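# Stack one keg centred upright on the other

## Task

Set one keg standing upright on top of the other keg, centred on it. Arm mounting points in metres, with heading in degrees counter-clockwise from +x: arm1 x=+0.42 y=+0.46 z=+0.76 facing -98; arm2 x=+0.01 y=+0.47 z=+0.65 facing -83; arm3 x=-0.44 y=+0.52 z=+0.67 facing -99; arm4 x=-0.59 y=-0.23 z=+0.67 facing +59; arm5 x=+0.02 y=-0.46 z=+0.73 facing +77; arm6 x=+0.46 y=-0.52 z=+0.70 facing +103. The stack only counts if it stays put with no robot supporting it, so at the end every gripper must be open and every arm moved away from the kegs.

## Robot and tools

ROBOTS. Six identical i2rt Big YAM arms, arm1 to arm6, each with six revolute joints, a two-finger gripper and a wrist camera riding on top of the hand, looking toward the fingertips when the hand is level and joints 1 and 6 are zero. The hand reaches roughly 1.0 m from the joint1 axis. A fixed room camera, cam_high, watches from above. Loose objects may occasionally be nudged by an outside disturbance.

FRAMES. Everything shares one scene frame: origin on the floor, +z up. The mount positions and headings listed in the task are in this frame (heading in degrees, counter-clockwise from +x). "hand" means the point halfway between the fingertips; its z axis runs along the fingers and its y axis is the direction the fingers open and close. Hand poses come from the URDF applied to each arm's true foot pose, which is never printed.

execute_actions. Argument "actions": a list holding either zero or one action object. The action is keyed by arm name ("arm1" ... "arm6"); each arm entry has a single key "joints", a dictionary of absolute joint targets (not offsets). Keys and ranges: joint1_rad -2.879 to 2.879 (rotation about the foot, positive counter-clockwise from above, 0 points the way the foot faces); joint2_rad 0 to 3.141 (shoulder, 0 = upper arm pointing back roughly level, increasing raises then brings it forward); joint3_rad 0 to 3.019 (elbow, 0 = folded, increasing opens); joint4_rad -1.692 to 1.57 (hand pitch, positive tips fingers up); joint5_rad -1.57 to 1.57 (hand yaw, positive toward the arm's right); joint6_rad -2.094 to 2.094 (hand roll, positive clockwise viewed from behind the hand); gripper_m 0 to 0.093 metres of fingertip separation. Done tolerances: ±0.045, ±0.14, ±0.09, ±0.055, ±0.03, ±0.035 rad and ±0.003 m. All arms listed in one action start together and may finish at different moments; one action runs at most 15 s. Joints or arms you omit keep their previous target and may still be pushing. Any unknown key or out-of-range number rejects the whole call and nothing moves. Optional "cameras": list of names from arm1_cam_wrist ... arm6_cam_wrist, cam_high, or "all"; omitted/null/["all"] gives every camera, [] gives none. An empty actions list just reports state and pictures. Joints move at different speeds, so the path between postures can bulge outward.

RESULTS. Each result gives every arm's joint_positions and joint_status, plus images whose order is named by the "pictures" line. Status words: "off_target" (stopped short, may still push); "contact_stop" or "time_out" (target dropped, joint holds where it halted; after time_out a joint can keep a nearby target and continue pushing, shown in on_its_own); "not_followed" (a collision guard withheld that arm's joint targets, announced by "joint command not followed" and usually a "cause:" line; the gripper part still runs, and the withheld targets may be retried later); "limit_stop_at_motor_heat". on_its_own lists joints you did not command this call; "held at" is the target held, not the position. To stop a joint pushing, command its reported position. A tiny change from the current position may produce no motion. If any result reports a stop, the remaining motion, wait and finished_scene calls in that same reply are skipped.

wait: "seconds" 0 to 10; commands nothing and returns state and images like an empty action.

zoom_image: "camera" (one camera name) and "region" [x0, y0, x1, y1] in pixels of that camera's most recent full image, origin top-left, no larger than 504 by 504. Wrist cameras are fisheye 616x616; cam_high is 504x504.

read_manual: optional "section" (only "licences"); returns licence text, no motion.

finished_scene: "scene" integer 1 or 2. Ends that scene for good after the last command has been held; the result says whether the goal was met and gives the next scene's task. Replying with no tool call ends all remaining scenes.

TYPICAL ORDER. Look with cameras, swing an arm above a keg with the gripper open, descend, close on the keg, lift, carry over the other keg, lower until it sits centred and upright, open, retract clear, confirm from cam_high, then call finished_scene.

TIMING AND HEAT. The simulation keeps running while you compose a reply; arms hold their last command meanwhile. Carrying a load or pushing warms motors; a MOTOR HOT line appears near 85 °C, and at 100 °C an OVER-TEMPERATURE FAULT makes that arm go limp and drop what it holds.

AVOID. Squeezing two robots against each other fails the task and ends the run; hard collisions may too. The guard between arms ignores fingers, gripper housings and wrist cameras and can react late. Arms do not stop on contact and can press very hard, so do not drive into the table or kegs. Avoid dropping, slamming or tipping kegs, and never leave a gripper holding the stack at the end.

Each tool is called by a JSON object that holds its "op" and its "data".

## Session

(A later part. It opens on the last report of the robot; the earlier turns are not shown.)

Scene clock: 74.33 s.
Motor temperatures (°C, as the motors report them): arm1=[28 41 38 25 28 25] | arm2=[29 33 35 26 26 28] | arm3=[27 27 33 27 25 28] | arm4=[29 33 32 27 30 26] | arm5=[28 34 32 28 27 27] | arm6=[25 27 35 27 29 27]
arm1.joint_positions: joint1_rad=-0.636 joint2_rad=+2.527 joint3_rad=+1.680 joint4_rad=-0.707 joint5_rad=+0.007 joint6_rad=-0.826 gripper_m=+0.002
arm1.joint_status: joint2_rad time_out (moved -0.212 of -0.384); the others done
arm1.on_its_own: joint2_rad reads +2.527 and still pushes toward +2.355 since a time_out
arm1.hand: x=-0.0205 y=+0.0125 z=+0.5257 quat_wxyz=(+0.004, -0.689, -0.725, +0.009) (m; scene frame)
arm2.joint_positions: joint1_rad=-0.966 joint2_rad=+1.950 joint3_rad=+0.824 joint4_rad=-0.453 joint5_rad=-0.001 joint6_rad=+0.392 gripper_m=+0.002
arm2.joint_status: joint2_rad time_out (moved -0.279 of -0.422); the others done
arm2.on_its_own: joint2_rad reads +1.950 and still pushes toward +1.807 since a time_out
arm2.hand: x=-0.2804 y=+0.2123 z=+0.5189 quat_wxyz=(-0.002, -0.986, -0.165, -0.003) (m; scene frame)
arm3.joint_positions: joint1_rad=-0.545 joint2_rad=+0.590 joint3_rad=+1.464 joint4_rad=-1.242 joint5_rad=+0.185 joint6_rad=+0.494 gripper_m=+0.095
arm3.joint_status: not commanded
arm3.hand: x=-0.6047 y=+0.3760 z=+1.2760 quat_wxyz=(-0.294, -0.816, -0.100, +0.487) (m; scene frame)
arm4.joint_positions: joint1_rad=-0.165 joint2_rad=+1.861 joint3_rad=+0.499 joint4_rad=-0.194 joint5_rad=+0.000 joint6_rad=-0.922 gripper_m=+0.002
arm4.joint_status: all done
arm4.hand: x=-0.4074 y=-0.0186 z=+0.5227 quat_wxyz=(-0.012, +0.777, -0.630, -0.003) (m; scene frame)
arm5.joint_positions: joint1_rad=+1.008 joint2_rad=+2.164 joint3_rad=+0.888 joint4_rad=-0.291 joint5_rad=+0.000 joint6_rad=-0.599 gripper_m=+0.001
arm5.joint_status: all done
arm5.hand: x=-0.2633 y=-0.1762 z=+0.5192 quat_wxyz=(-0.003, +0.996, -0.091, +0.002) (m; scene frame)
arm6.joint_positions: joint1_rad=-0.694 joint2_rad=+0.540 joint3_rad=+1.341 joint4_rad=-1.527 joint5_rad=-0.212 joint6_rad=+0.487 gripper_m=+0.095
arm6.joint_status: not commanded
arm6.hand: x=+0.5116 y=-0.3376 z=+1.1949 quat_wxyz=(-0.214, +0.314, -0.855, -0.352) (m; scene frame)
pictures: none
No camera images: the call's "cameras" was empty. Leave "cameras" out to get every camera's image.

{"op": "execute_actions", "data": {"actions": [{"arm1":{"joints":{"joint2_rad":2.172,"joint3_rad":1.7,"joint4_rad":-0.86}},"arm2":{"joints":{"joint2_rad":1.555,"joint3_rad":0.93,"joint4_rad":-0.74}},"arm4":{"joints":{"joint2_rad":1.438,"joint3_rad":0.54,"joint4_rad":-0.605}},"arm5":{"joints":{"joint2_rad":1.775,"joint3_rad":0.918,"joint4_rad":-0.54}}}], "cameras": []}}

Scene clock: 79.23 s.
Motor temperatures (°C, as the motors report them): arm1=[28 42 39 25 28 25] | arm2=[29 33 37 26 26 28] | arm3=[27 27 33 27 25 28] | arm4=[29 33 32 27 30 26] | arm5=[28 34 33 28 27 27] | arm6=[25 27 35 27 29 27]
arm1.joint_positions: joint1_rad=-0.633 joint2_rad=+2.334 joint3_rad=+1.627 joint4_rad=-0.851 joint5_rad=+0.007 joint6_rad=-0.816 gripper_m=+0.002
arm1.joint_status: joint2_rad time_out (moved -0.192 of -0.355); the others done
arm1.on_its_own: joint2_rad reads +2.334 and still pushes toward +2.172 since a time_out
arm1.hand: x=-0.0182 y=+0.0121 z=+0.6275 quat_wxyz=(+0.004, -0.691, -0.723, +0.008) (m; scene frame)
arm2.joint_positions: joint1_rad=-0.966 joint2_rad=+1.674 joint3_rad=+0.827 joint4_rad=-0.713 joint5_rad=-0.009 joint6_rad=+0.405 gripper_m=+0.002
arm2.joint_status: joint3_rad time_out (moved +0.003 of +0.106); the others done
arm2.on_its_own: joint3_rad reads +0.827 and still pushes toward +0.930 since a time_out
arm2.hand: x=-0.2768 y=+0.2144 z=+0.6202 quat_wxyz=(-0.010, -0.987, -0.159, +0.002) (m; scene frame)
arm3.joint_positions: joint1_rad=-0.545 joint2_rad=+0.590 joint3_rad=+1.464 joint4_rad=-1.242 joint5_rad=+0.185 joint6_rad=+0.494 gripper_m=+0.095
arm3.joint_status: not commanded
arm3.hand: x=-0.6047 y=+0.3760 z=+1.2760 quat_wxyz=(-0.294, -0.816, -0.100, +0.487) (m; scene frame)
arm4.joint_positions: joint1_rad=-0.162 joint2_rad=+1.474 joint3_rad=+0.517 joint4_rad=-0.580 joint5_rad=-0.006 joint6_rad=-0.908 gripper_m=+0.002
arm4.joint_status: all done
arm4.hand: x=-0.4067 y=-0.0158 z=+0.6244 quat_wxyz=(-0.022, +0.773, -0.634, -0.005) (m; scene frame)
arm5.joint_positions: joint1_rad=+1.006 joint2_rad=+1.891 joint3_rad=+0.858 joint4_rad=-0.536 joint5_rad=+0.006 joint6_rad=-0.592 gripper_m=+0.001
arm5.joint_status: all done
arm5.hand: x=-0.2627 y=-0.1747 z=+0.6189 quat_wxyz=(-0.005, +0.995, -0.096, +0.004) (m; scene frame)
arm6.joint_positions: joint1_rad=-0.694 joint2_rad=+0.540 joint3_rad=+1.341 joint4_rad=-1.527 joint5_rad=-0.212 joint6_rad=+0.487 gripper_m=+0.095
arm6.joint_status: not commanded
arm6.hand: x=+0.5116 y=-0.3376 z=+1.1949 quat_wxyz=(-0.214, +0.314, -0.855, -0.352) (m; scene frame)
pictures: none
No camera images: the call's "cameras" was empty. Leave "cameras" out to get every camera's image.

{"op": "execute_actions", "data": {"actions": [{"arm1":{"joints":{"joint2_rad":2.02,"joint3_rad":1.73,"joint4_rad":-1.035}},"arm2":{"joints":{"joint2_rad":1.375,"joint3_rad":1.065,"joint4_rad":-1.035}},"arm4":{"joints":{"joint2_rad":1.17,"joint3_rad":0.672,"joint4_rad":-1.0}},"arm5":{"joints":{"joint2_rad":1.545,"joint3_rad":0.995,"joint4_rad":-0.825}}}], "cameras": []}}

Scene clock: 84.03 s.
Motor temperatures (°C, as the motors report them): arm1=[28 42 41 25 28 25] | arm2=[29 33 40 26 26 28] | arm3=[27 27 33 27 25 28] | arm4=[29 33 34 27 30 26] | arm5=[28 34 34 28 27 27] | arm6=[25 27 35 27 29 27]
arm1.joint_positions: joint1_rad=-0.632 joint2_rad=+2.170 joint3_rad=+1.627 joint4_rad=-1.005 joint5_rad=+0.004 joint6_rad=-0.820 gripper_m=+0.002
arm1.joint_status: joint2_rad time_out (moved -0.164 of -0.314); joint3_rad time_out (moved +0.000 of +0.103); the others done
arm1.on_its_own: joint2_rad reads +2.170 and still pushes toward +2.020 since a time_out; joint3_rad reads +1.627 and still pushes toward +1.730 since a time_out
arm1.hand: x=-0.0155 y=+0.0130 z=+0.7258 quat_wxyz=(+0.002, -0.689, -0.724, +0.012) (m; scene frame)
arm2.joint_positions: joint1_rad=-0.963 joint2_rad=+1.497 joint3_rad=+0.935 joint4_rad=-1.000 joint5_rad=-0.014 joint6_rad=+0.403 gripper_m=+0.002
arm2.joint_status: joint3_rad time_out (moved +0.108 of +0.238); the others done
arm2.on_its_own: joint3_rad reads +0.935 and still pushes toward +1.047 since a time_out
arm2.hand: x=-0.2776 y=+0.2114 z=+0.7160 quat_wxyz=(-0.012, -0.987, -0.162, +0.000) (m; scene frame)
arm3.joint_positions: joint1_rad=-0.545 joint2_rad=+0.590 joint3_rad=+1.464 joint4_rad=-1.242 joint5_rad=+0.185 joint6_rad=+0.494 gripper_m=+0.095
arm3.joint_status: not commanded
arm3.hand: x=-0.6047 y=+0.3760 z=+1.2760 quat_wxyz=(-0.294, -0.816, -0.100, +0.487) (m; scene frame)
arm4.joint_positions: joint1_rad=-0.165 joint2_rad=+1.207 joint3_rad=+0.628 joint4_rad=-0.953 joint5_rad=+0.006 joint6_rad=-0.916 gripper_m=+0.002
arm4.joint_status: all done
arm4.hand: x=-0.4059 y=-0.0203 z=+0.7219 quat_wxyz=(-0.024, +0.775, -0.632, +0.001) (m; scene frame)
arm5.joint_positions: joint1_rad=+1.002 joint2_rad=+1.648 joint3_rad=+0.884 joint4_rad=-0.801 joint5_rad=+0.008 joint6_rad=-0.596 gripper_m=+0.001
arm5.joint_status: joint3_rad time_out (moved +0.025 of +0.137); the others done
arm5.on_its_own: joint3_rad reads +0.884 and still pushes toward +0.995 since a time_out
arm5.hand: x=-0.2576 y=-0.1780 z=+0.7167 quat_wxyz=(-0.007, +0.995, -0.096, +0.004) (m; scene frame)
arm6.joint_positions: joint1_rad=-0.694 joint2_rad=+0.540 joint3_rad=+1.341 joint4_rad=-1.527 joint5_rad=-0.212 joint6_rad=+0.487 gripper_m=+0.095
arm6.joint_status: not commanded
arm6.hand: x=+0.5116 y=-0.3376 z=+1.1949 quat_wxyz=(-0.214, +0.314, -0.855, -0.352) (m; scene frame)
pictures: none
No camera images: the call's "cameras" was empty. Leave "cameras" out to get every camera's image.

{"op": "execute_actions", "data": {"actions": [{"arm1":{"joints":{"joint1_rad":-0.485,"joint2_rad":1.863,"joint3_rad":1.407,"joint4_rad":-0.887,"joint6_rad":-0.66}},"arm2":{"joints":{"joint1_rad":-0.698,"joint2_rad":1.165,"joint3_rad":0.84,"joint4_rad":-1.024,"joint6_rad":0.67}},"arm4":{"joints":{"joint1_rad":-0.424,"joint2_rad":1.41,"joint3_rad":0.92,"joint4_rad":-0.98,"joint6_rad":-1.192}},"arm5":{"joints":{"joint1_rad":0.729,"joint2_rad":1.38,"joint3_rad":0.79,"joint4_rad":-0.776,"joint6_rad":-0.875}}}], "cameras": []}}

Scene clock: 89.37 s.
Motor temperatures (°C, as the motors report them): arm1=[28 42 43 25 28 25] | arm2=[29 33 43 26 26 28] | arm3=[27 27 33 27 25 28] | arm4=[29 33 35 27 30 26] | arm5=[28 34 36 28 27 27] | arm6=[25 27 35 27 29 27]
arm1.joint_positions: joint1_rad=-0.470 joint2_rad=+1.996 joint3_rad=+1.328 joint4_rad=-0.884 joint5_rad=+0.003 joint6_rad=-0.661 gripper_m=+0.002
arm1.joint_status: all done
arm1.hand: x=+0.1080 y=+0.0139 z=+0.7290 quat_wxyz=(+0.000, -0.688, -0.725, +0.010) (m; scene frame)
arm2.joint_positions: joint1_rad=-0.694 joint2_rad=+1.298 joint3_rad=+0.740 joint4_rad=-1.021 joint5_rad=-0.009 joint6_rad=+0.665 gripper_m=+0.002
arm2.joint_status: joint3_rad time_out (moved -0.195 of -0.095); the others done
arm2.on_its_own: joint3_rad reads +0.740 and still pushes toward +0.840 since a time_out
arm2.hand: x=-0.1557 y=+0.2119 z=+0.7175 quat_wxyz=(-0.003, -0.986, -0.165, -0.006) (m; scene frame)
arm3.joint_positions: joint1_rad=-0.545 joint2_rad=+0.590 joint3_rad=+1.464 joint4_rad=-1.242 joint5_rad=+0.185 joint6_rad=+0.494 gripper_m=+0.095
arm3.joint_status: not commanded
arm3.hand: x=-0.6047 y=+0.3760 z=+1.2760 quat_wxyz=(-0.294, -0.816, -0.100, +0.487) (m; scene frame)
arm4.joint_positions: joint1_rad=-0.424 joint2_rad=+1.460 joint3_rad=+0.872 joint4_rad=-0.953 joint5_rad=+0.004 joint6_rad=-1.177 gripper_m=+0.002
arm4.joint_status: all done
arm4.hand: x=-0.2818 y=-0.0219 z=+0.7249 quat_wxyz=(-0.018, +0.776, -0.631, +0.003) (m; scene frame)
arm5.joint_positions: joint1_rad=+0.726 joint2_rad=+1.490 joint3_rad=+0.684 joint4_rad=-0.767 joint5_rad=+0.017 joint6_rad=-0.873 gripper_m=+0.001
arm5.joint_status: joint3_rad time_out (moved -0.200 of -0.094); the others done
arm5.on_its_own: joint3_rad reads +0.684 and still pushes toward +0.790 since a time_out
arm5.hand: x=-0.1334 y=-0.1762 z=+0.7168 quat_wxyz=(-0.005, +0.995, -0.095, +0.011) (m; scene frame)
arm6.joint_positions: joint1_rad=-0.694 joint2_rad=+0.540 joint3_rad=+1.341 joint4_rad=-1.527 joint5_rad=-0.212 joint6_rad=+0.487 gripper_m=+0.095
arm6.joint_status: not commanded
arm6.hand: x=+0.5116 y=-0.3376 z=+1.1949 quat_wxyz=(-0.214, +0.314, -0.855, -0.352) (m; scene frame)
pictures: none
No camera images: the call's "cameras" was empty. Leave "cameras" out to get every camera's image.

{"op": "execute_actions", "data": {"actions": [{"arm1":{"joints":{"joint1_rad":-0.272,"joint2_rad":1.76,"joint3_rad":1.187,"joint4_rad":-0.8,"joint6_rad":-0.445}},"arm2":{"joints":{"joint1_rad":-0.281,"joint2_rad":1.035,"joint3_rad":0.735,"joint4_rad":-1.055,"joint6_rad":1.09}},"arm4":{"joints":{"joint1_rad":-0.576,"joint2_rad":1.66,"joint3_rad":1.238,"joint4_rad":-1.04,"joint6_rad":-1.344}},"arm5":{"joints":{"joint1_rad":0.335,"joint2_rad":1.285,"joint3_rad":0.69,"joint4_rad":-0.765,"joint6_rad":-1.27}}}], "cameras": []}}

Scene clock: 94.87 s.
Motor temperatures (°C, as the motors report them): arm1=[28 42 43 25 28 25] | arm2=[29 32 45 26 26 28] | arm3=[27 27 33 27 25 28] | arm4=[29 33 37 27 30 26] | arm5=[28 34 38 28 27 27] | arm6=[25 27 35 27 29 27]
arm1.joint_positions: joint1_rad=-0.253 joint2_rad=+1.877 joint3_rad=+1.121 joint4_rad=-0.799 joint5_rad=+0.002 joint6_rad=-0.444 gripper_m=+0.002
arm1.joint_status: all done
arm1.hand: x=+0.2346 y=+0.0141 z=+0.7274 quat_wxyz=(-0.002, -0.689, -0.725, +0.009) (m; scene frame)
arm2.joint_positions: joint1_rad=-0.280 joint2_rad=+1.159 joint3_rad=+0.632 joint4_rad=-1.043 joint5_rad=-0.004 joint6_rad=+1.080 gripper_m=+0.002
arm2.joint_status: joint3_rad time_out (moved -0.109 of -0.005); the others done
arm2.on_its_own: joint3_rad reads +0.632 and still pushes toward +0.735 since a time_out
arm2.hand: x=-0.0315 y=+0.2112 z=+0.7189 quat_wxyz=(-0.004, -0.986, -0.165, -0.002) (m; scene frame)
arm3.joint_positions: joint1_rad=-0.545 joint2_rad=+0.590 joint3_rad=+1.464 joint4_rad=-1.242 joint5_rad=+0.185 joint6_rad=+0.494 gripper_m=+0.095
arm3.joint_status: not commanded
arm3.hand: x=-0.6047 y=+0.3760 z=+1.2760 quat_wxyz=(-0.294, -0.816, -0.100, +0.487) (m; scene frame)
arm4.joint_positions: joint1_rad=-0.573 joint2_rad=+1.708 joint3_rad=+1.187 joint4_rad=-1.021 joint5_rad=+0.005 joint6_rad=-1.324 gripper_m=+0.002
arm4.joint_status: all done
arm4.hand: x=-0.1576 y=-0.0237 z=+0.7294 quat_wxyz=(-0.017, +0.775, -0.632, +0.006) (m; scene frame)
arm5.joint_positions: joint1_rad=+0.333 joint2_rad=+1.401 joint3_rad=+0.587 joint4_rad=-0.758 joint5_rad=+0.020 joint6_rad=-1.267 gripper_m=+0.001
arm5.joint_status: joint3_rad time_out (moved -0.097 of +0.006); the others done
arm5.on_its_own: joint3_rad reads +0.587 and still pushes toward +0.690 since a time_out
arm5.hand: x=-0.0085 y=-0.1746 z=+0.7175 quat_wxyz=(-0.003, +0.995, -0.095, +0.013) (m; scene frame)
arm6.joint_positions: joint1_rad=-0.694 joint2_rad=+0.540 joint3_rad=+1.341 joint4_rad=-1.527 joint5_rad=-0.212 joint6_rad=+0.487 gripper_m=+0.095
arm6.joint_status: not commanded
arm6.hand: x=+0.5116 y=-0.3376 z=+1.1949 quat_wxyz=(-0.214, +0.314, -0.855, -0.352) (m; scene frame)
pictures: none
No camera images: the call's "cameras" was empty. Leave "cameras" out to get every camera's image.

{"op": "execute_actions", "data": {"actions": [{"arm1":{"joints":{"joint1_rad":-0.01,"joint2_rad":1.702,"joint3_rad":1.075,"joint4_rad":-0.756,"joint6_rad":-0.183}},"arm2":{"joints":{"joint1_rad":0.197,"joint2_rad":1.065,"joint3_rad":0.77,"joint4_rad":-1.05,"joint6_rad":1.565}},"arm4":{"joints":{"joint1_rad":-0.672,"joint2_rad":1.928,"joint3_rad":1.64,"joint4_rad":-1.175,"joint6_rad":-1.437}},"arm5":{"joints":{"joint1_rad":-0.091,"joint2_rad":1.315,"joint3_rad":0.73,"joint4_rad":-0.77,"joint6_rad":-1.695}}}], "cameras": []}}

Scene clock: 101.00 s.
Motor temperatures (°C, as the motors report them): arm1=[28 41 43 25 28 25] | arm2=[29 32 48 26 26 28] | arm3=[27 27 34 27 25 28] | arm4=[29 34 38 27 30 26] | arm5=[28 34 39 28 27 27] | arm6=[25 27 35 27 29 27]
arm1.joint_positions: joint1_rad=-0.006 joint2_rad=+1.814 joint3_rad=+1.023 joint4_rad=-0.752 joint5_rad=+0.007 joint6_rad=-0.186 gripper_m=+0.002
arm1.joint_status: all done
arm1.hand: x=+0.3527 y=+0.0109 z=+0.7279 quat_wxyz=(-0.005, -0.693, -0.721, +0.014) (m; scene frame)
arm2.joint_positions: joint1_rad=+0.168 joint2_rad=+1.159 joint3_rad=+0.632 joint4_rad=-1.009 joint5_rad=+0.005 joint6_rad=+1.545 gripper_m=+0.002
arm2.joint_status: joint3_rad time_out (moved +0.000 of +0.138); the others done
arm2.on_its_own: joint3_rad reads +0.632 and still pushes toward +0.744 since a time_out
arm2.hand: x=+0.0858 y=+0.2103 z=+0.7190 quat_wxyz=(-0.021, -0.987, -0.156, +0.000) (m; scene frame)
arm3.joint_positions: joint1_rad=-0.545 joint2_rad=+0.590 joint3_rad=+1.464 joint4_rad=-1.242 joint5_rad=+0.185 joint6_rad=+0.494 gripper_m=+0.095
arm3.joint_status: not commanded
arm3.hand: x=-0.6047 y=+0.3760 z=+1.2760 quat_wxyz=(-0.294, -0.816, -0.100, +0.487) (m; scene frame)
arm4.joint_positions: joint1_rad=-0.660 joint2_rad=+1.949 joint3_rad=+1.563 joint4_rad=-1.159 joint5_rad=+0.006 joint6_rad=-1.402 gripper_m=+0.002
arm4.joint_status: all done
arm4.hand: x=-0.0427 y=-0.0249 z=+0.7364 quat_wxyz=(-0.015, +0.772, -0.635, +0.006) (m; scene frame)
arm5.joint_positions: joint1_rad=-0.073 joint2_rad=+1.403 joint3_rad=+0.600 joint4_rad=-0.747 joint5_rad=+0.002 joint6_rad=-1.669 gripper_m=+0.001
arm5.joint_status: joint3_rad time_out (moved +0.013 of +0.143); the others done
arm5.on_its_own: joint3_rad reads +0.600 and still pushes toward +0.713 since a time_out
arm5.hand: x=+0.1060 y=-0.1767 z=+0.7212 quat_wxyz=(-0.012, +0.995, -0.096, +0.006) (m; scene frame)
arm6.joint_positions: joint1_rad=-0.694 joint2_rad=+0.540 joint3_rad=+1.341 joint4_rad=-1.527 joint5_rad=-0.212 joint6_rad=+0.487 gripper_m=+0.095
arm6.joint_status: not commanded
arm6.hand: x=+0.5116 y=-0.3376 z=+1.1949 quat_wxyz=(-0.214, +0.314, -0.855, -0.352) (m; scene frame)
pictures: none
joint command not followed: on one or more control steps a check withheld the commanded joint targets of the arm4 arm, and it was not sent them on those steps.
cause: the commanded joint targets would bring a part of the robot too close to another arm (this arm's wrist (the part past joint 4) and the other arm's wrist (the part past joint 4), along the way the arms are being sent); next, command targets that bring no part of the robot closer to that arm.
No camera images: the call's "cameras" was empty. Leave "cameras" out to get every camera's image.

{"op": "execute_actions", "data": {"actions": [{"arm1":{"joints":{"joint1_rad":0.133,"joint2_rad":1.695,"joint3_rad":1.065,"joint4_rad":-0.752,"joint6_rad":-0.04}},"arm2":{"joints":{"joint1_rad":0.4,"joint2_rad":1.14,"joint3_rad":0.83,"joint4_rad":-1.035,"joint6_rad":1.765}},"arm4":{"joints":{"joint1_rad":-0.707,"joint2_rad":2.095,"joint3_rad":1.905,"joint4_rad":-1.28,"joint6_rad":-1.47}},"arm5":{"joints":{"joint1_rad":-0.277,"joint2_rad":1.378,"joint3_rad":0.8,"joint4_rad":-0.78,"joint6_rad":-1.88}}}], "cameras": []}}

Scene clock: 107.57 s.
Motor temperatures (°C, as the motors report them): arm1=[28 40 43 25 28 25] | arm2=[29 32 50 26 26 28] | arm3=[27 27 34 27 25 28] | arm4=[29 34 40 27 30 26] | arm5=[28 33 41 28 27 27] | arm6=[25 27 35 27 29 27]
arm1.joint_positions: joint1_rad=+0.144 joint2_rad=+1.801 joint3_rad=+0.996 joint4_rad=-0.745 joint5_rad=+0.006 joint6_rad=-0.043 gripper_m=+0.002
arm1.joint_status: all done
arm1.hand: x=+0.4208 y=+0.0159 z=+0.7261 quat_wxyz=(-0.005, -0.690, -0.724, +0.010) (m; scene frame)
arm2.joint_positions: joint1_rad=+0.388 joint2_rad=+1.238 joint3_rad=+0.681 joint4_rad=-0.988 joint5_rad=+0.009 joint6_rad=+1.753 gripper_m=+0.002
arm2.joint_status: joint3_rad time_out (moved +0.049 of +0.198); the others done
arm2.on_its_own: joint3_rad reads +0.681 and still pushes toward +0.794 since a time_out
arm2.hand: x=+0.1508 y=+0.2136 z=+0.7153 quat_wxyz=(-0.017, -0.987, -0.162, +0.000) (m; scene frame)
arm3.joint_positions: joint1_rad=-0.545 joint2_rad=+0.590 joint3_rad=+1.464 joint4_rad=-1.242 joint5_rad=+0.185 joint6_rad=+0.494 gripper_m=+0.095
arm3.joint_status: not commanded
arm3.hand: x=-0.6047 y=+0.3760 z=+1.2760 quat_wxyz=(-0.294, -0.816, -0.100, +0.487) (m; scene frame)
arm4.joint_positions: joint1_rad=-0.696 joint2_rad=+2.117 joint3_rad=+1.831 joint4_rad=-1.264 joint5_rad=+0.002 joint6_rad=-1.445 gripper_m=+0.002
arm4.joint_status: all done
arm4.hand: x=+0.0242 y=-0.0241 z=+0.7343 quat_wxyz=(-0.013, +0.774, -0.633, +0.004) (m; scene frame)
arm5.joint_positions: joint1_rad=-0.270 joint2_rad=+1.485 joint3_rad=+0.678 joint4_rad=-0.745 joint5_rad=+0.007 joint6_rad=-1.871 gripper_m=+0.001
arm5.joint_status: joint3_rad time_out (moved +0.077 of +0.200); the others done
arm5.on_its_own: joint3_rad reads +0.678 and still pushes toward +0.790 since a time_out
arm5.hand: x=+0.1745 y=-0.1733 z=+0.7186 quat_wxyz=(-0.009, +0.995, -0.094, +0.010) (m; scene frame)
arm6.joint_positions: joint1_rad=-0.694 joint2_rad=+0.540 joint3_rad=+1.341 joint4_rad=-1.527 joint5_rad=-0.212 joint6_rad=+0.487 gripper_m=+0.095
arm6.joint_status: not commanded
arm6.hand: x=+0.5116 y=-0.3376 z=+1.1949 quat_wxyz=(-0.214, +0.314, -0.855, -0.352) (m; scene frame)
pictures: none
No camera images: the call's "cameras" was empty. Leave "cameras" out to get every camera's image.

{"op": "execute_actions", "data": {"actions": [{"arm1":{"joints":{"joint1_rad":0.276,"joint2_rad":1.71,"joint3_rad":1.08,"joint4_rad":-0.75,"joint6_rad":0.103}},"arm2":{"joints":{"joint1_rad":0.572,"joint2_rad":1.245,"joint3_rad":0.93,"joint4_rad":-1.02,"joint6_rad":1.935}},"arm4":{"joints":{"joint1_rad":-0.738,"joint2_rad":2.285,"joint3_rad":2.215,"joint4_rad":-1.41,"joint6_rad":-1.5}},"arm5":{"joints":{"joint1_rad":-0.434,"joint2_rad":1.465,"joint3_rad":0.9,"joint4_rad":-0.79,"joint6_rad":-2.035}}}], "cameras": ["arm1_cam_wrist","arm2_cam_wrist","arm4_cam_wrist","arm5_cam_wrist","cam_high"]}}

Scene clock: 112.97 s.
Motor temperatures (°C, as the motors report them): arm1=[28 40 43 25 28 25] | arm2=[29 31 52 26 26 28] | arm3=[27 27 34 27 25 28] | arm4=[29 35 41 27 30 26] | arm5=[28 34 42 28 27 27] | arm6=[25 27 35 27 29 27]
arm1.joint_positions: joint1_rad=+0.289 joint2_rad=+1.815 joint3_rad=+0.998 joint4_rad=-0.740 joint5_rad=+0.006 joint6_rad=+0.096 gripper_m=+0.002
arm1.joint_status: all done
arm1.hand: x=+0.4850 y=+0.0206 z=+0.7207 quat_wxyz=(-0.003, -0.688, -0.726, +0.007) (m; scene frame)
arm2.joint_positions: joint1_rad=+0.555 joint2_rad=+1.356 joint3_rad=+0.768 joint4_rad=-0.984 joint5_rad=+0.009 joint6_rad=+1.911 gripper_m=+0.002
arm2.joint_status: joint3_rad time_out (moved +0.087 of +0.249); the others done
arm2.on_its_own: joint3_rad reads +0.768 and still pushes toward +0.881 since a time_out
arm2.hand: x=+0.2117 y=+0.2155 z=+0.7097 quat_wxyz=(-0.005, -0.986, -0.167, +0.004) (m; scene frame)
arm3.joint_positions: joint1_rad=-0.545 joint2_rad=+0.590 joint3_rad=+1.464 joint4_rad=-1.242 joint5_rad=+0.185 joint6_rad=+0.494 gripper_m=+0.095
arm3.joint_status: not commanded
arm3.hand: x=-0.6047 y=+0.3760 z=+1.2760 quat_wxyz=(-0.294, -0.816, -0.100, +0.487) (m; scene frame)
arm4.joint_positions: joint1_rad=-0.725 joint2_rad=+2.301 joint3_rad=+2.144 joint4_rad=-1.391 joint5_rad=+0.002 joint6_rad=-1.481 gripper_m=+0.002
arm4.joint_status: all done
arm4.hand: x=+0.0870 y=-0.0240 z=+0.7308 quat_wxyz=(-0.014, +0.776, -0.630, +0.004) (m; scene frame)
arm5.joint_positions: joint1_rad=-0.424 joint2_rad=+1.583 joint3_rad=+0.778 joint4_rad=-0.752 joint5_rad=+0.010 joint6_rad=-2.031 gripper_m=+0.001
arm5.joint_status: joint3_rad time_out (moved +0.100 of +0.222); the others done
arm5.on_its_own: joint3_rad reads +0.778 and still pushes toward +0.891 since a time_out
arm5.hand: x=+0.2391 y=-0.1712 z=+0.7144 quat_wxyz=(-0.005, +0.996, -0.091, +0.011) (m; scene frame)
arm6.joint_positions: joint1_rad=-0.694 joint2_rad=+0.540 joint3_rad=+1.341 joint4_rad=-1.527 joint5_rad=-0.212 joint6_rad=+0.487 gripper_m=+0.095
arm6.joint_status: not commanded
arm6.hand: x=+0.5116 y=-0.3376 z=+1.1949 quat_wxyz=(-0.214, +0.314, -0.855, -0.352) (m; scene frame)
pictures: arm1_cam_wrist, arm2_cam_wrist, arm4_cam_wrist, arm5_cam_wrist, cam_high
Images, in order (width x height): arm1_cam_wrist 616x616, arm2_cam_wrist 616x616, arm4_cam_wrist 616x616, arm5_cam_wrist 616x616, cam_high 504x504.

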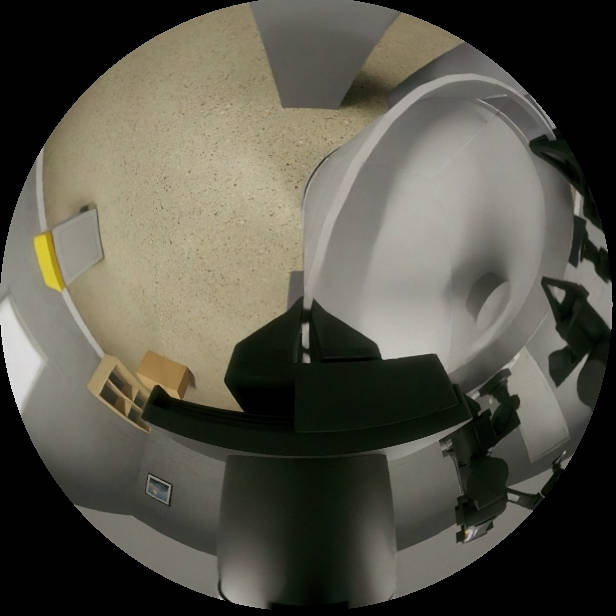

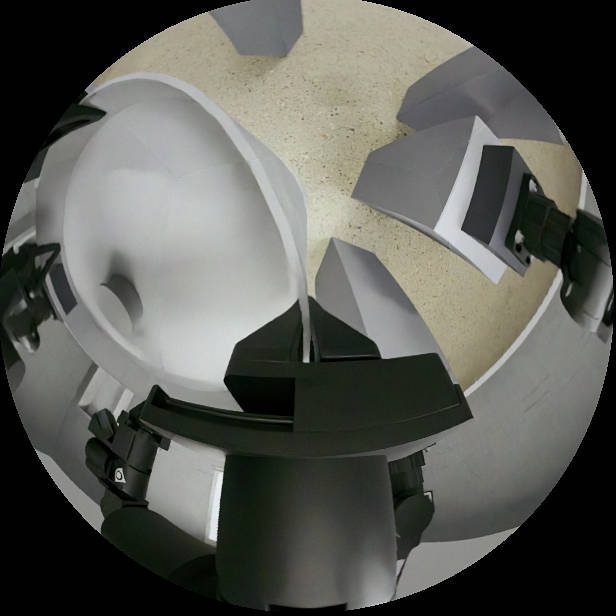

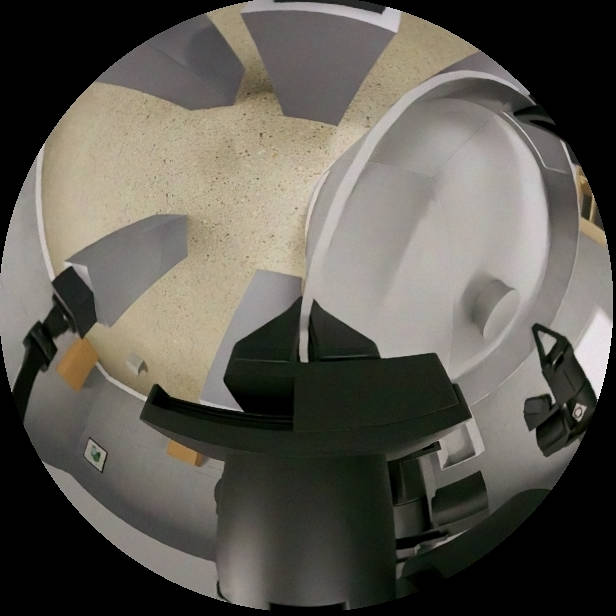

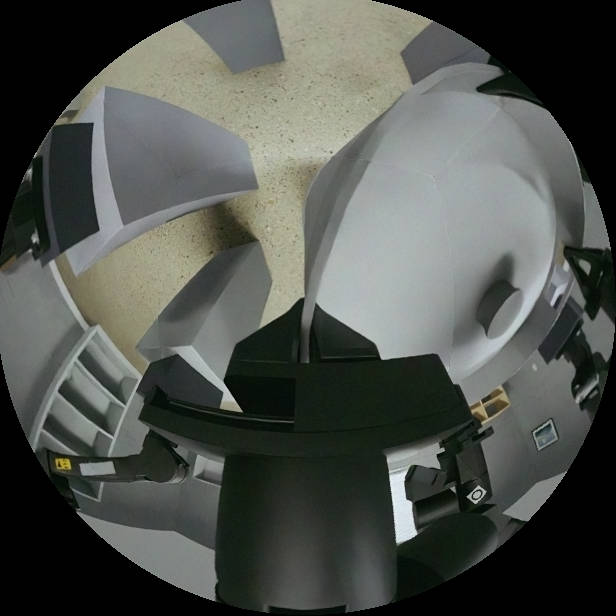

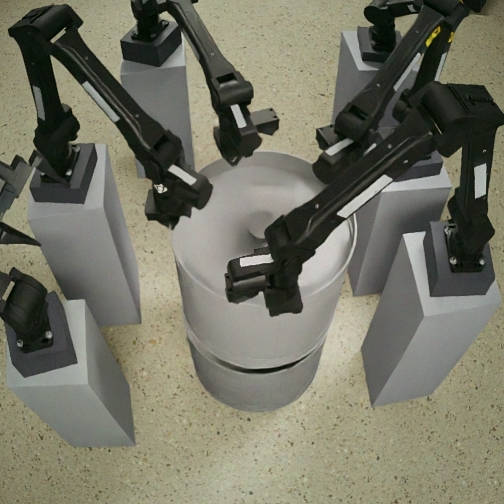

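{"op": "execute_actions", "data": {"actions": [{"arm1":{"joints":{"joint2_rad":1.765,"joint3_rad":1.085,"joint4_rad":-0.695}},"arm2":{"joints":{"joint2_rad":1.305,"joint3_rad":0.885,"joint4_rad":-0.94}},"arm4":{"joints":{"joint2_rad":2.32,"joint3_rad":2.2,"joint4_rad":-1.37}},"arm5":{"joints":{"joint2_rad":1.525,"joint3_rad":0.87,"joint4_rad":-0.71}}}], "cameras": ["arm1_cam_wrist","arm5_cam_wrist","arm4_cam_wrist","cam_high"]}}

{"op": "zoom_image", "data": {"camera": "arm1_cam_wrist", "region": [270, 110, 390, 280]}}

{"op": "zoom_image", "data": {"camera": "cam_high", "region": [160, 270, 360, 420]}}

Scene clock: 119.50 s.
Motor temperatures (°C, as the motors report them): arm1=[28 40 44 25 28 25] | arm2=[29 32 52 26 26 28] | arm3=[27 27 34 27 25 28] | arm4=[29 36 42 27 30 26] | arm5=[28 34 42 28 27 27] | arm6=[25 27 35 27 29 27]
arm1.joint_positions: joint1_rad=+0.293 joint2_rad=+1.862 joint3_rad=+0.998 joint4_rad=-0.697 joint5_rad=-0.001 joint6_rad=+0.101 gripper_m=+0.002
arm1.joint_status: all done
arm1.hand: x=+0.4882 y=+0.0190 z=+0.7009 quat_wxyz=(-0.004, -0.688, -0.726, +0.003) (m; scene frame)
arm2.joint_positions: joint1_rad=+0.558 joint2_rad=+1.414 joint3_rad=+0.768 joint4_rad=-0.950 joint5_rad=-0.002 joint6_rad=+1.914 gripper_m=+0.002
arm2.joint_status: joint3_rad time_out (moved +0.000 of +0.117); the others done
arm2.on_its_own: joint3_rad reads +0.768 and still pushes toward +0.881 since a time_out
arm2.hand: x=+0.2160 y=+0.2144 z=+0.6918 quat_wxyz=(+0.008, -0.986, -0.167, +0.006) (m; scene frame)
arm3.joint_positions: joint1_rad=-0.545 joint2_rad=+0.590 joint3_rad=+1.464 joint4_rad=-1.242 joint5_rad=+0.185 joint6_rad=+0.494 gripper_m=+0.095
arm3.joint_status: not commanded
arm3.hand: x=-0.6047 y=+0.3760 z=+1.2760 quat_wxyz=(-0.294, -0.816, -0.100, +0.487) (m; scene frame)
arm4.joint_positions: joint1_rad=-0.726 joint2_rad=+2.329 joint3_rad=+2.144 joint4_rad=-1.368 joint5_rad=+0.002 joint6_rad=-1.481 gripper_m=+0.002
arm4.joint_status: all done
arm4.hand: x=+0.0906 y=-0.0236 z=+0.7120 quat_wxyz=(-0.012, +0.776, -0.630, +0.003) (m; scene frame)
arm5.joint_positions: joint1_rad=-0.429 joint2_rad=+1.637 joint3_rad=+0.778 joint4_rad=-0.708 joint5_rad=+0.012 joint6_rad=-2.031 gripper_m=+0.001
arm5.joint_status: joint3_rad time_out (moved +0.000 of +0.092); the others done
arm5.on_its_own: joint3_rad reads +0.778 and still pushes toward +0.870 since a time_out
arm5.hand: x=+0.2425 y=-0.1704 z=+0.6962 quat_wxyz=(+0.000, +0.996, -0.094, +0.009) (m; scene frame)
arm6.joint_positions: joint1_rad=-0.694 joint2_rad=+0.540 joint3_rad=+1.341 joint4_rad=-1.527 joint5_rad=-0.212 joint6_rad=+0.487 gripper_m=+0.095
arm6.joint_status: not commanded
arm6.hand: x=+0.5116 y=-0.3376 z=+1.1949 quat_wxyz=(-0.214, +0.314, -0.855, -0.352) (m; scene frame)
pictures: arm1_cam_wrist, arm4_cam_wrist, arm5_cam_wrist, cam_high
Images, in order (width x height): arm1_cam_wrist 616x616, arm4_cam_wrist 616x616, arm5_cam_wrist 616x616, cam_high 504x504.

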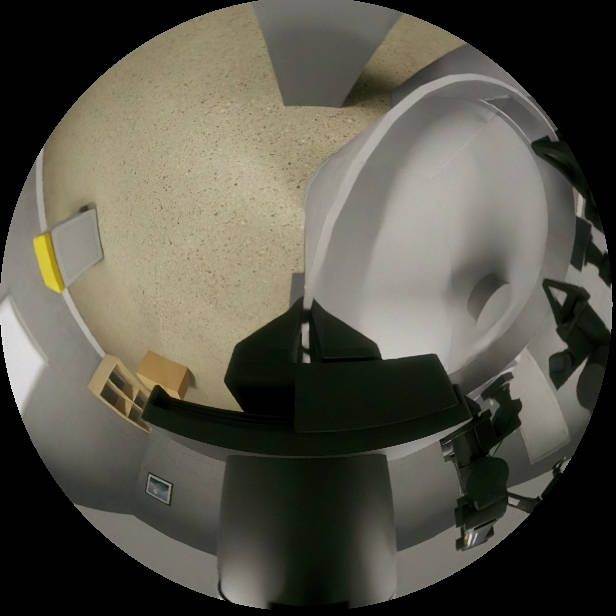

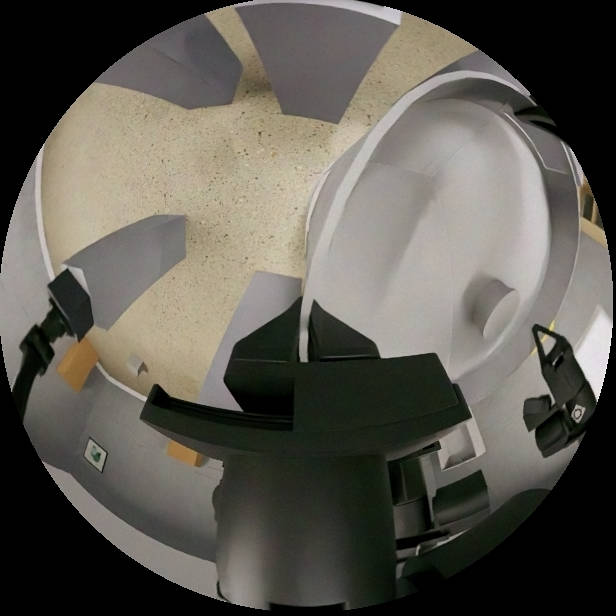

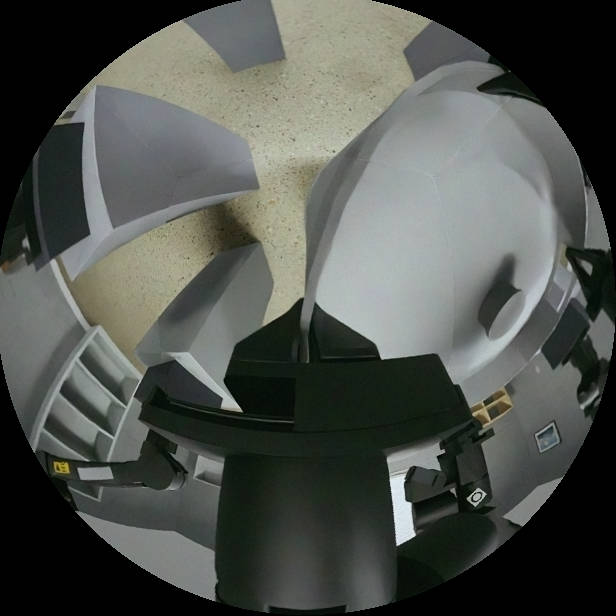

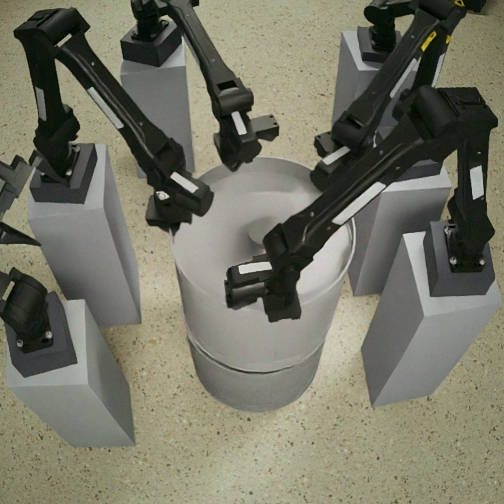

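Region (270, 110, 390, 280) of arm1_cam_wrist's 616x616 image, scaled by 2.965, with more detail than that image has; it fills the left 356 columns of this view, and the rest is white.

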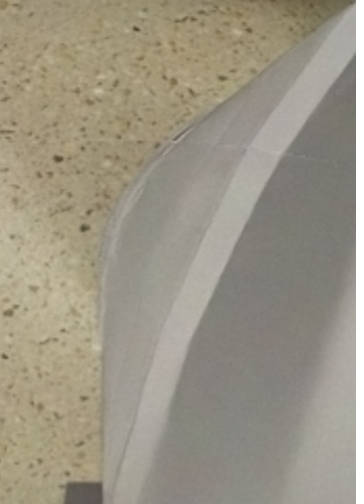

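Region (160, 270, 360, 420) of cam_high's 504x504 image, scaled by 2.520, with more detail than that image has; it fills the top 378 rows of this view, and the rest is white.

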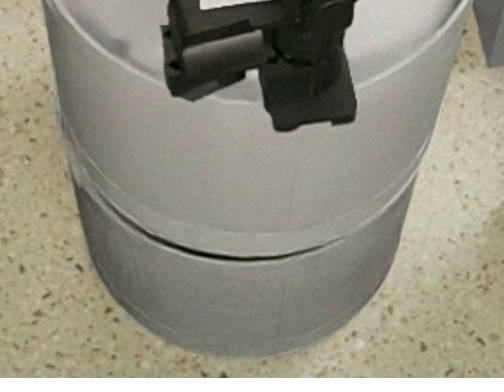

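{"op": "execute_actions", "data": {"actions": [{"arm1":{"joints":{"joint2_rad":1.81,"joint4_rad":-0.655}},"arm2":{"joints":{"joint2_rad":1.355,"joint4_rad":-0.89}},"arm4":{"joints":{"joint2_rad":2.35,"joint3_rad":2.185,"joint4_rad":-1.345}},"arm5":{"joints":{"joint2_rad":1.575,"joint3_rad":0.86,"joint4_rad":-0.66}}}], "cameras": ["cam_high","arm1_cam_wrist","arm5_cam_wrist"]}}

Scene clock: 137.23 s.
Motor temperatures (°C, as the motors report them): arm1=[28 39 45 25 28 25] | arm2=[29 32 53 26 26 28] | arm3=[27 27 34 27 25 28] | arm4=[29 38 42 27 30 26] | arm5=[28 34 42 28 27 27] | arm6=[25 27 35 27 29 27]
arm1.joint_positions: joint1_rad=+0.299 joint2_rad=+1.898 joint3_rad=+0.999 joint4_rad=-0.654 joint5_rad=-0.005 joint6_rad=+0.107 gripper_m=+0.002
arm1.joint_status: all done
arm1.hand: x=+0.4919 y=+0.0161 z=+0.6857 quat_wxyz=(-0.008, -0.688, -0.725, +0.004) (m; scene frame)
arm2.joint_positions: joint1_rad=+0.561 joint2_rad=+1.462 joint3_rad=+0.768 joint4_rad=-0.915 joint5_rad=-0.006 joint6_rad=+1.918 gripper_m=+0.002
arm2.joint_status: all done
arm2.on_its_own: joint3_rad reads +0.768 and still pushes toward +0.881 since a time_out
arm2.hand: x=+0.2200 y=+0.2123 z=+0.6768 quat_wxyz=(+0.014, -0.986, -0.166, +0.007) (m; scene frame)
arm3.joint_positions: joint1_rad=-0.545 joint2_rad=+0.590 joint3_rad=+1.464 joint4_rad=-1.242 joint5_rad=+0.185 joint6_rad=+0.494 gripper_m=+0.095
arm3.joint_status: not commanded
arm3.hand: x=-0.6047 y=+0.3760 z=+1.2760 quat_wxyz=(-0.294, -0.816, -0.100, +0.487) (m; scene frame)
arm4.joint_positions: joint1_rad=-0.730 joint2_rad=+2.352 joint3_rad=+2.144 joint4_rad=-1.346 joint5_rad=+0.002 joint6_rad=-1.481 gripper_m=+0.002
arm4.joint_status: all done
arm4.hand: x=+0.0946 y=-0.0253 z=+0.6963 quat_wxyz=(-0.012, +0.775, -0.632, +0.003) (m; scene frame)
arm5.joint_positions: joint1_rad=-0.438 joint2_rad=+1.679 joint3_rad=+0.770 joint4_rad=-0.662 joint5_rad=+0.015 joint6_rad=-2.037 gripper_m=+0.001
arm5.joint_status: joint3_rad off_target (ended at +0.770, target +0.860); the others done
arm5.on_its_own: joint3_rad reads +0.770 and still pushes toward +0.860 since a time_out
arm5.hand: x=+0.2456 y=-0.1728 z=+0.6798 quat_wxyz=(+0.002, +0.995, -0.096, +0.009) (m; scene frame)
arm6.joint_positions: joint1_rad=-0.694 joint2_rad=+0.540 joint3_rad=+1.341 joint4_rad=-1.527 joint5_rad=-0.212 joint6_rad=+0.487 gripper_m=+0.095
arm6.joint_status: not commanded
arm6.hand: x=+0.5116 y=-0.3376 z=+1.1949 quat_wxyz=(-0.214, +0.314, -0.855, -0.352) (m; scene frame)
pictures: arm1_cam_wrist, arm5_cam_wrist, cam_high
Images, in order (width x height): arm1_cam_wrist 616x616, arm5_cam_wrist 616x616, cam_high 504x504.

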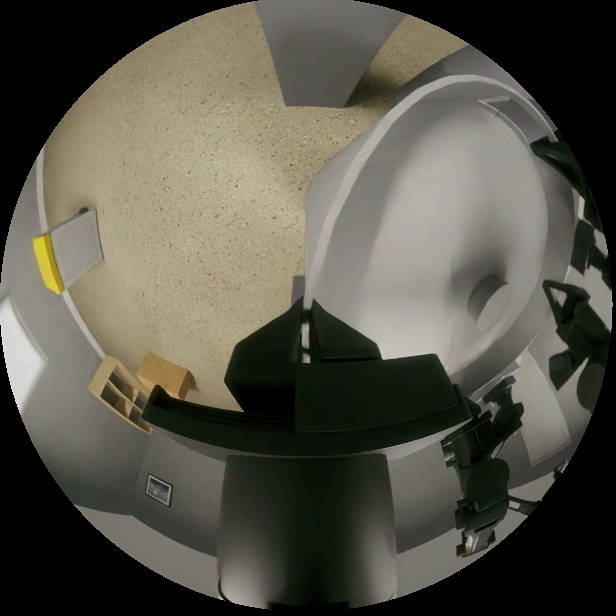

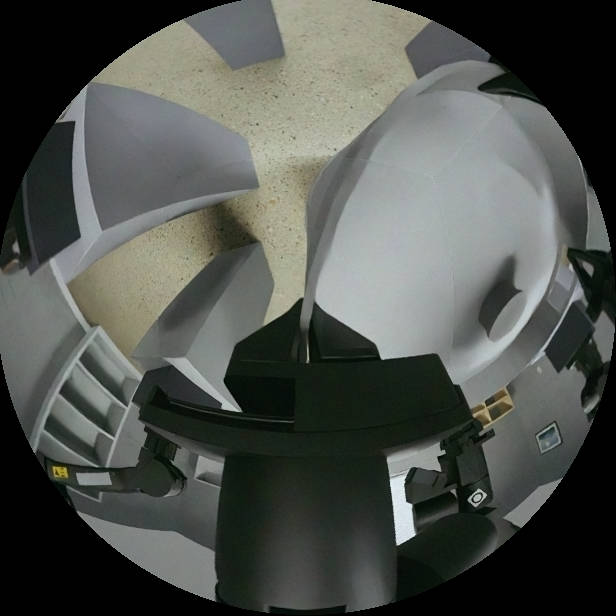

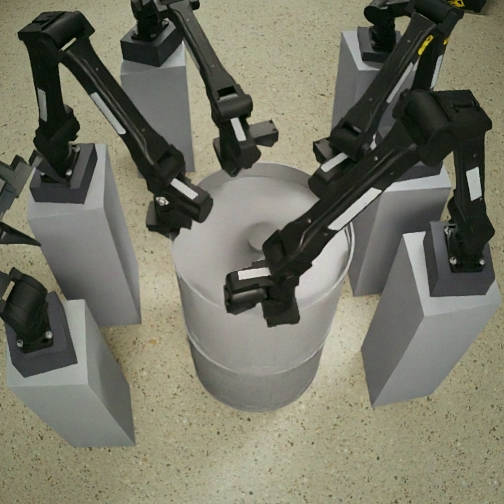

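{"op": "execute_actions", "data": {"actions": [{"arm1":{"joints":{"joint2_rad":1.855,"joint3_rad":1.045}},"arm2":{"joints":{"joint2_rad":1.41,"joint3_rad":0.825}},"arm4":{"joints":{"joint2_rad":2.355,"joint3_rad":2.16}},"arm5":{"joints":{"joint2_rad":1.63,"joint3_rad":0.815}}}], "cameras": ["cam_high"]}}

Scene clock: 140.07 s.
Motor temperatures (°C, as the motors report them): arm1=[28 39 45 25 28 25] | arm2=[29 32 53 26 26 28] | arm3=[27 27 34 27 25 28] | arm4=[29 38 42 27 30 26] | arm5=[28 34 42 28 28 27] | arm6=[25 27 35 27 29 27]
arm1.joint_positions: joint1_rad=+0.299 joint2_rad=+1.903 joint3_rad=+0.999 joint4_rad=-0.649 joint5_rad=-0.004 joint6_rad=+0.108 gripper_m=+0.002
arm1.joint_status: all done
arm1.hand: x=+0.4917 y=+0.0159 z=+0.6836 quat_wxyz=(-0.008, -0.689, -0.725, +0.005) (m; scene frame)
arm2.joint_positions: joint1_rad=+0.561 joint2_rad=+1.465 joint3_rad=+0.768 joint4_rad=-0.912 joint5_rad=-0.002 joint6_rad=+1.919 gripper_m=+0.002
arm2.joint_status: all done
arm2.hand: x=+0.2196 y=+0.2117 z=+0.6758 quat_wxyz=(+0.014, -0.986, -0.166, +0.009) (m; scene frame)
arm3.joint_positions: joint1_rad=-0.545 joint2_rad=+0.590 joint3_rad=+1.464 joint4_rad=-1.242 joint5_rad=+0.185 joint6_rad=+0.494 gripper_m=+0.095
arm3.joint_status: not commanded
arm3.hand: x=-0.6047 y=+0.3760 z=+1.2760 quat_wxyz=(-0.294, -0.816, -0.100, +0.487) (m; scene frame)
arm4.joint_positions: joint1_rad=-0.732 joint2_rad=+2.353 joint3_rad=+2.144 joint4_rad=-1.346 joint5_rad=+0.000 joint6_rad=-1.481 gripper_m=+0.002
arm4.joint_status: all done
arm4.hand: x=+0.0948 y=-0.0264 z=+0.6955 quat_wxyz=(-0.012, +0.774, -0.633, +0.002) (m; scene frame)
arm5.joint_positions: joint1_rad=-0.439 joint2_rad=+1.683 joint3_rad=+0.763 joint4_rad=-0.654 joint5_rad=+0.014 joint6_rad=-2.038 gripper_m=+0.001
arm5.joint_status: all done
arm5.hand: x=+0.2442 y=-0.1751 z=+0.6768 quat_wxyz=(+0.003, +0.995, -0.096, +0.008) (m; scene frame)
arm6.joint_positions: joint1_rad=-0.694 joint2_rad=+0.540 joint3_rad=+1.341 joint4_rad=-1.527 joint5_rad=-0.212 joint6_rad=+0.487 gripper_m=+0.095
arm6.joint_status: not commanded
arm6.hand: x=+0.5116 y=-0.3376 z=+1.1949 quat_wxyz=(-0.214, +0.314, -0.855, -0.352) (m; scene frame)
pictures: cam_high
Images, in order (width x height): cam_high 504x504.

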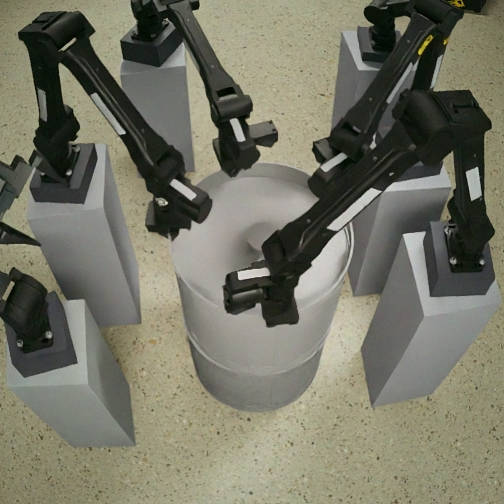

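Seated.

{"op": "execute_actions", "data": {"actions": [{"arm1":{"joints":{"joint2_rad":1.89,"joint3_rad":1.01}},"arm2":{"joints":{"joint2_rad":1.455,"joint3_rad":0.78}},"arm5":{"joints":{"joint2_rad":1.67,"joint3_rad":0.775}}}], "cameras": []}}

{"op": "execute_actions", "data": {"actions": [{"arm1":{"joints":{"gripper_m":0.06}},"arm2":{"joints":{"gripper_m":0.06}},"arm4":{"joints":{"gripper_m":0.06}},"arm5":{"joints":{"gripper_m":0.06}}}], "cameras": []}}

{"op": "execute_actions", "data": {"actions": [{"arm1":{"joints":{"joint2_rad":1.7,"joint3_rad":1.04,"joint4_rad":-0.89}},"arm2":{"joints":{"joint2_rad":1.28,"joint3_rad":0.88,"joint4_rad":-1.15}},"arm4":{"joints":{"joint2_rad":2.2,"joint4_rad":-1.5}},"arm5":{"joints":{"joint2_rad":1.45,"joint3_rad":0.85,"joint4_rad":-0.97}}}], "cameras": ["cam_high","arm1_cam_wrist","arm5_cam_wrist"]}}

Scene clock: 146.57 s.
Motor temperatures (°C, as the motors report them): arm1=[28 39 44 25 28 25] | arm2=[29 32 50 26 26 28] | arm3=[27 27 34 27 25 28] | arm4=[29 38 40 27 30 26] | arm5=[28 34 41 28 28 27] | arm6=[25 27 35 27 29 27]
arm1.joint_positions: joint1_rad=+0.299 joint2_rad=+1.907 joint3_rad=+0.999 joint4_rad=-0.644 joint5_rad=+0.000 joint6_rad=+0.108 gripper_m=+0.002
arm1.joint_status: all done
arm1.hand: x=+0.4910 y=+0.0153 z=+0.6822 quat_wxyz=(-0.007, -0.689, -0.725, +0.006) (m; scene frame)
arm2.joint_positions: joint1_rad=+0.560 joint2_rad=+1.465 joint3_rad=+0.762 joint4_rad=-0.904 joint5_rad=+0.004 joint6_rad=+1.920 gripper_m=+0.002
arm2.joint_status: all done
arm2.hand: x=+0.2179 y=+0.2115 z=+0.6740 quat_wxyz=(+0.012, -0.986, -0.165, +0.011) (m; scene frame)
arm3.joint_positions: joint1_rad=-0.545 joint2_rad=+0.590 joint3_rad=+1.464 joint4_rad=-1.242 joint5_rad=+0.185 joint6_rad=+0.494 gripper_m=+0.095
arm3.joint_status: not commanded
arm3.hand: x=-0.6047 y=+0.3760 z=+1.2760 quat_wxyz=(-0.294, -0.816, -0.100, +0.487) (m; scene frame)
arm4.joint_positions: joint1_rad=-0.734 joint2_rad=+2.354 joint3_rad=+2.142 joint4_rad=-1.347 joint5_rad=-0.002 joint6_rad=-1.481 gripper_m=+0.002
arm4.joint_status: not commanded
arm4.hand: x=+0.0941 y=-0.0279 z=+0.6939 quat_wxyz=(-0.010, +0.773, -0.634, +0.000) (m; scene frame)
arm5.joint_positions: joint1_rad=-0.441 joint2_rad=+1.686 joint3_rad=+0.754 joint4_rad=-0.644 joint5_rad=+0.014 joint6_rad=-2.040 gripper_m=+0.001
arm5.joint_status: all done
arm5.hand: x=+0.2428 y=-0.1779 z=+0.6736 quat_wxyz=(+0.004, +0.995, -0.096, +0.007) (m; scene frame)
arm6.joint_positions: joint1_rad=-0.694 joint2_rad=+0.540 joint3_rad=+1.341 joint4_rad=-1.527 joint5_rad=-0.212 joint6_rad=+0.487 gripper_m=+0.095
arm6.joint_status: not commanded
arm6.hand: x=+0.5116 y=-0.3376 z=+1.1949 quat_wxyz=(-0.214, +0.314, -0.855, -0.352) (m; scene frame)
pictures: none
No camera images: the call's "cameras" was empty. Leave "cameras" out to get every camera's image.

Scene clock: 147.30 s.
Motor temperatures (°C, as the motors report them): arm1=[28 39 44 25 28 25] | arm2=[29 32 50 26 26 28] | arm3=[27 27 34 27 25 28] | arm4=[29 38 40 27 30 26] | arm5=[28 34 41 28 28 27] | arm6=[25 27 35 27 29 27]
arm1.joint_positions: joint1_rad=+0.282 joint2_rad=+1.904 joint3_rad=+0.999 joint4_rad=-0.644 joint5_rad=-0.001 joint6_rad=+0.108 gripper_m=+0.060
arm1.joint_status: all done
arm1.hand: x=+0.4842 y=+0.0137 z=+0.6833 quat_wxyz=(-0.009, -0.694, -0.719, +0.007) (m; scene frame)
arm2.joint_positions: joint1_rad=+0.561 joint2_rad=+1.464 joint3_rad=+0.762 joint4_rad=-0.901 joint5_rad=+0.002 joint6_rad=+1.921 gripper_m=+0.060
arm2.joint_status: all done
arm2.hand: x=+0.2189 y=+0.2110 z=+0.6743 quat_wxyz=(+0.010, -0.986, -0.164, +0.009) (m; scene frame)
arm3.joint_positions: joint1_rad=-0.545 joint2_rad=+0.590 joint3_rad=+1.464 joint4_rad=-1.242 joint5_rad=+0.185 joint6_rad=+0.494 gripper_m=+0.095
arm3.joint_status: not commanded
arm3.hand: x=-0.6047 y=+0.3760 z=+1.2760 quat_wxyz=(-0.294, -0.816, -0.100, +0.487) (m; scene frame)
arm4.joint_positions: joint1_rad=-0.734 joint2_rad=+2.354 joint3_rad=+2.142 joint4_rad=-1.348 joint5_rad=-0.002 joint6_rad=-1.484 gripper_m=+0.060
arm4.joint_status: all done
arm4.hand: x=+0.0939 y=-0.0280 z=+0.6937 quat_wxyz=(-0.010, +0.774, -0.633, +0.000) (m; scene frame)
arm5.joint_positions: joint1_rad=-0.440 joint2_rad=+1.679 joint3_rad=+0.755 joint4_rad=-0.651 joint5_rad=+0.005 joint6_rad=-2.040 gripper_m=+0.060
arm5.joint_status: all done
arm5.hand: x=+0.2413 y=-0.1767 z=+0.6762 quat_wxyz=(+0.002, +0.995, -0.095, +0.004) (m; scene frame)
arm6.joint_positions: joint1_rad=-0.694 joint2_rad=+0.540 joint3_rad=+1.341 joint4_rad=-1.527 joint5_rad=-0.212 joint6_rad=+0.487 gripper_m=+0.095
arm6.joint_status: not commanded
arm6.hand: x=+0.5116 y=-0.3376 z=+1.1949 quat_wxyz=(-0.214, +0.314, -0.855, -0.352) (m; scene frame)
pictures: none
No camera images: the call's "cameras" was empty. Leave "cameras" out to get every camera's image.

Scene clock: 148.57 s.
Motor temperatures (°C, as the motors report them): arm1=[28 39 43 25 28 25] | arm2=[29 31 49 26 26 28] | arm3=[27 27 34 27 25 28] | arm4=[29 38 40 27 30 26] | arm5=[28 34 41 28 28 27] | arm6=[25 27 35 27 29 27]
arm1.joint_positions: joint1_rad=+0.282 joint2_rad=+1.687 joint3_rad=+1.018 joint4_rad=-0.871 joint5_rad=-0.001 joint6_rad=+0.108 gripper_m=+0.060
arm1.joint_status: all done
arm1.hand: x=+0.4828 y=+0.0242 z=+0.7797 quat_wxyz=(-0.012, -0.694, -0.719, +0.010) (m; scene frame)
arm2.joint_positions: joint1_rad=+0.561 joint2_rad=+1.267 joint3_rad=+0.841 joint4_rad=-1.137 joint5_rad=+0.002 joint6_rad=+1.922 gripper_m=+0.060
arm2.joint_status: all done
arm2.hand: x=+0.2127 y=+0.2193 z=+0.7607 quat_wxyz=(-0.007, -0.986, -0.164, -0.001) (m; scene frame)
arm3.joint_positions: joint1_rad=-0.545 joint2_rad=+0.590 joint3_rad=+1.464 joint4_rad=-1.242 joint5_rad=+0.185 joint6_rad=+0.494 gripper_m=+0.095
arm3.joint_status: not commanded
arm3.hand: x=-0.6047 y=+0.3760 z=+1.2760 quat_wxyz=(-0.294, -0.816, -0.100, +0.487) (m; scene frame)
arm4.joint_positions: joint1_rad=-0.734 joint2_rad=+2.190 joint3_rad=+2.142 joint4_rad=-1.491 joint5_rad=-0.002 joint6_rad=-1.484 gripper_m=+0.060
arm4.joint_status: all done
arm4.hand: x=+0.0678 y=-0.0368 z=+0.8042 quat_wxyz=(-0.018, +0.774, -0.632, +0.005) (m; scene frame)
arm5.joint_positions: joint1_rad=-0.440 joint2_rad=+1.431 joint3_rad=+0.830 joint4_rad=-0.961 joint5_rad=+0.004 joint6_rad=-2.040 gripper_m=+0.060
arm5.joint_status: all done
arm5.hand: x=+0.2373 y=-0.1812 z=+0.7804 quat_wxyz=(-0.004, +0.995, -0.095, +0.007) (m; scene frame)
arm6.joint_positions: joint1_rad=-0.694 joint2_rad=+0.540 joint3_rad=+1.341 joint4_rad=-1.527 joint5_rad=-0.212 joint6_rad=+0.487 gripper_m=+0.095
arm6.joint_status: not commanded
arm6.hand: x=+0.5116 y=-0.3376 z=+1.1949 quat_wxyz=(-0.214, +0.314, -0.855, -0.352) (m; scene frame)
pictures: arm1_cam_wrist, arm5_cam_wrist, cam_high
Images, in order (width x height): arm1_cam_wrist 616x616, arm5_cam_wrist 616x616, cam_high 504x504.

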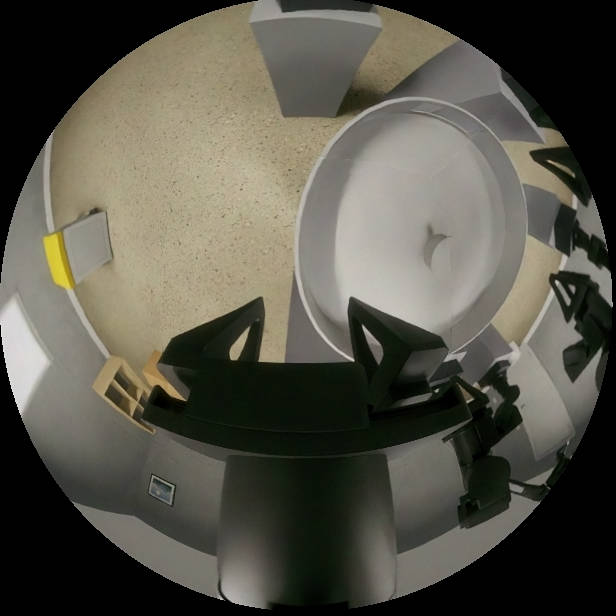

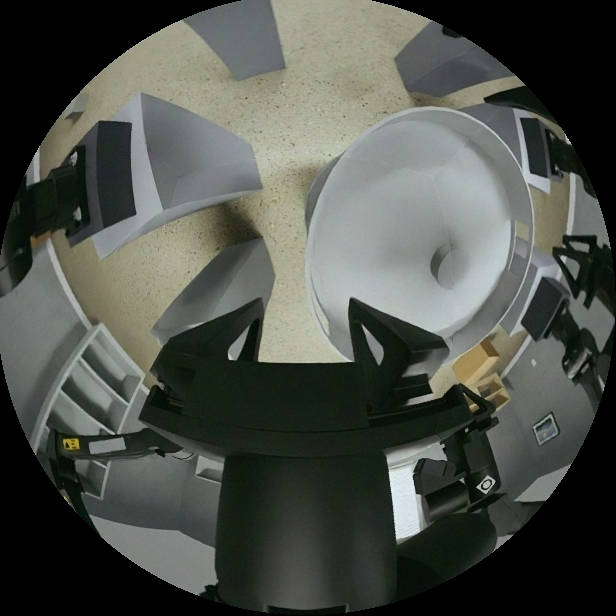

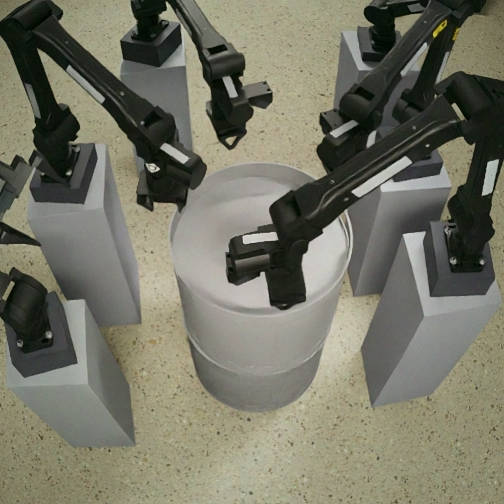

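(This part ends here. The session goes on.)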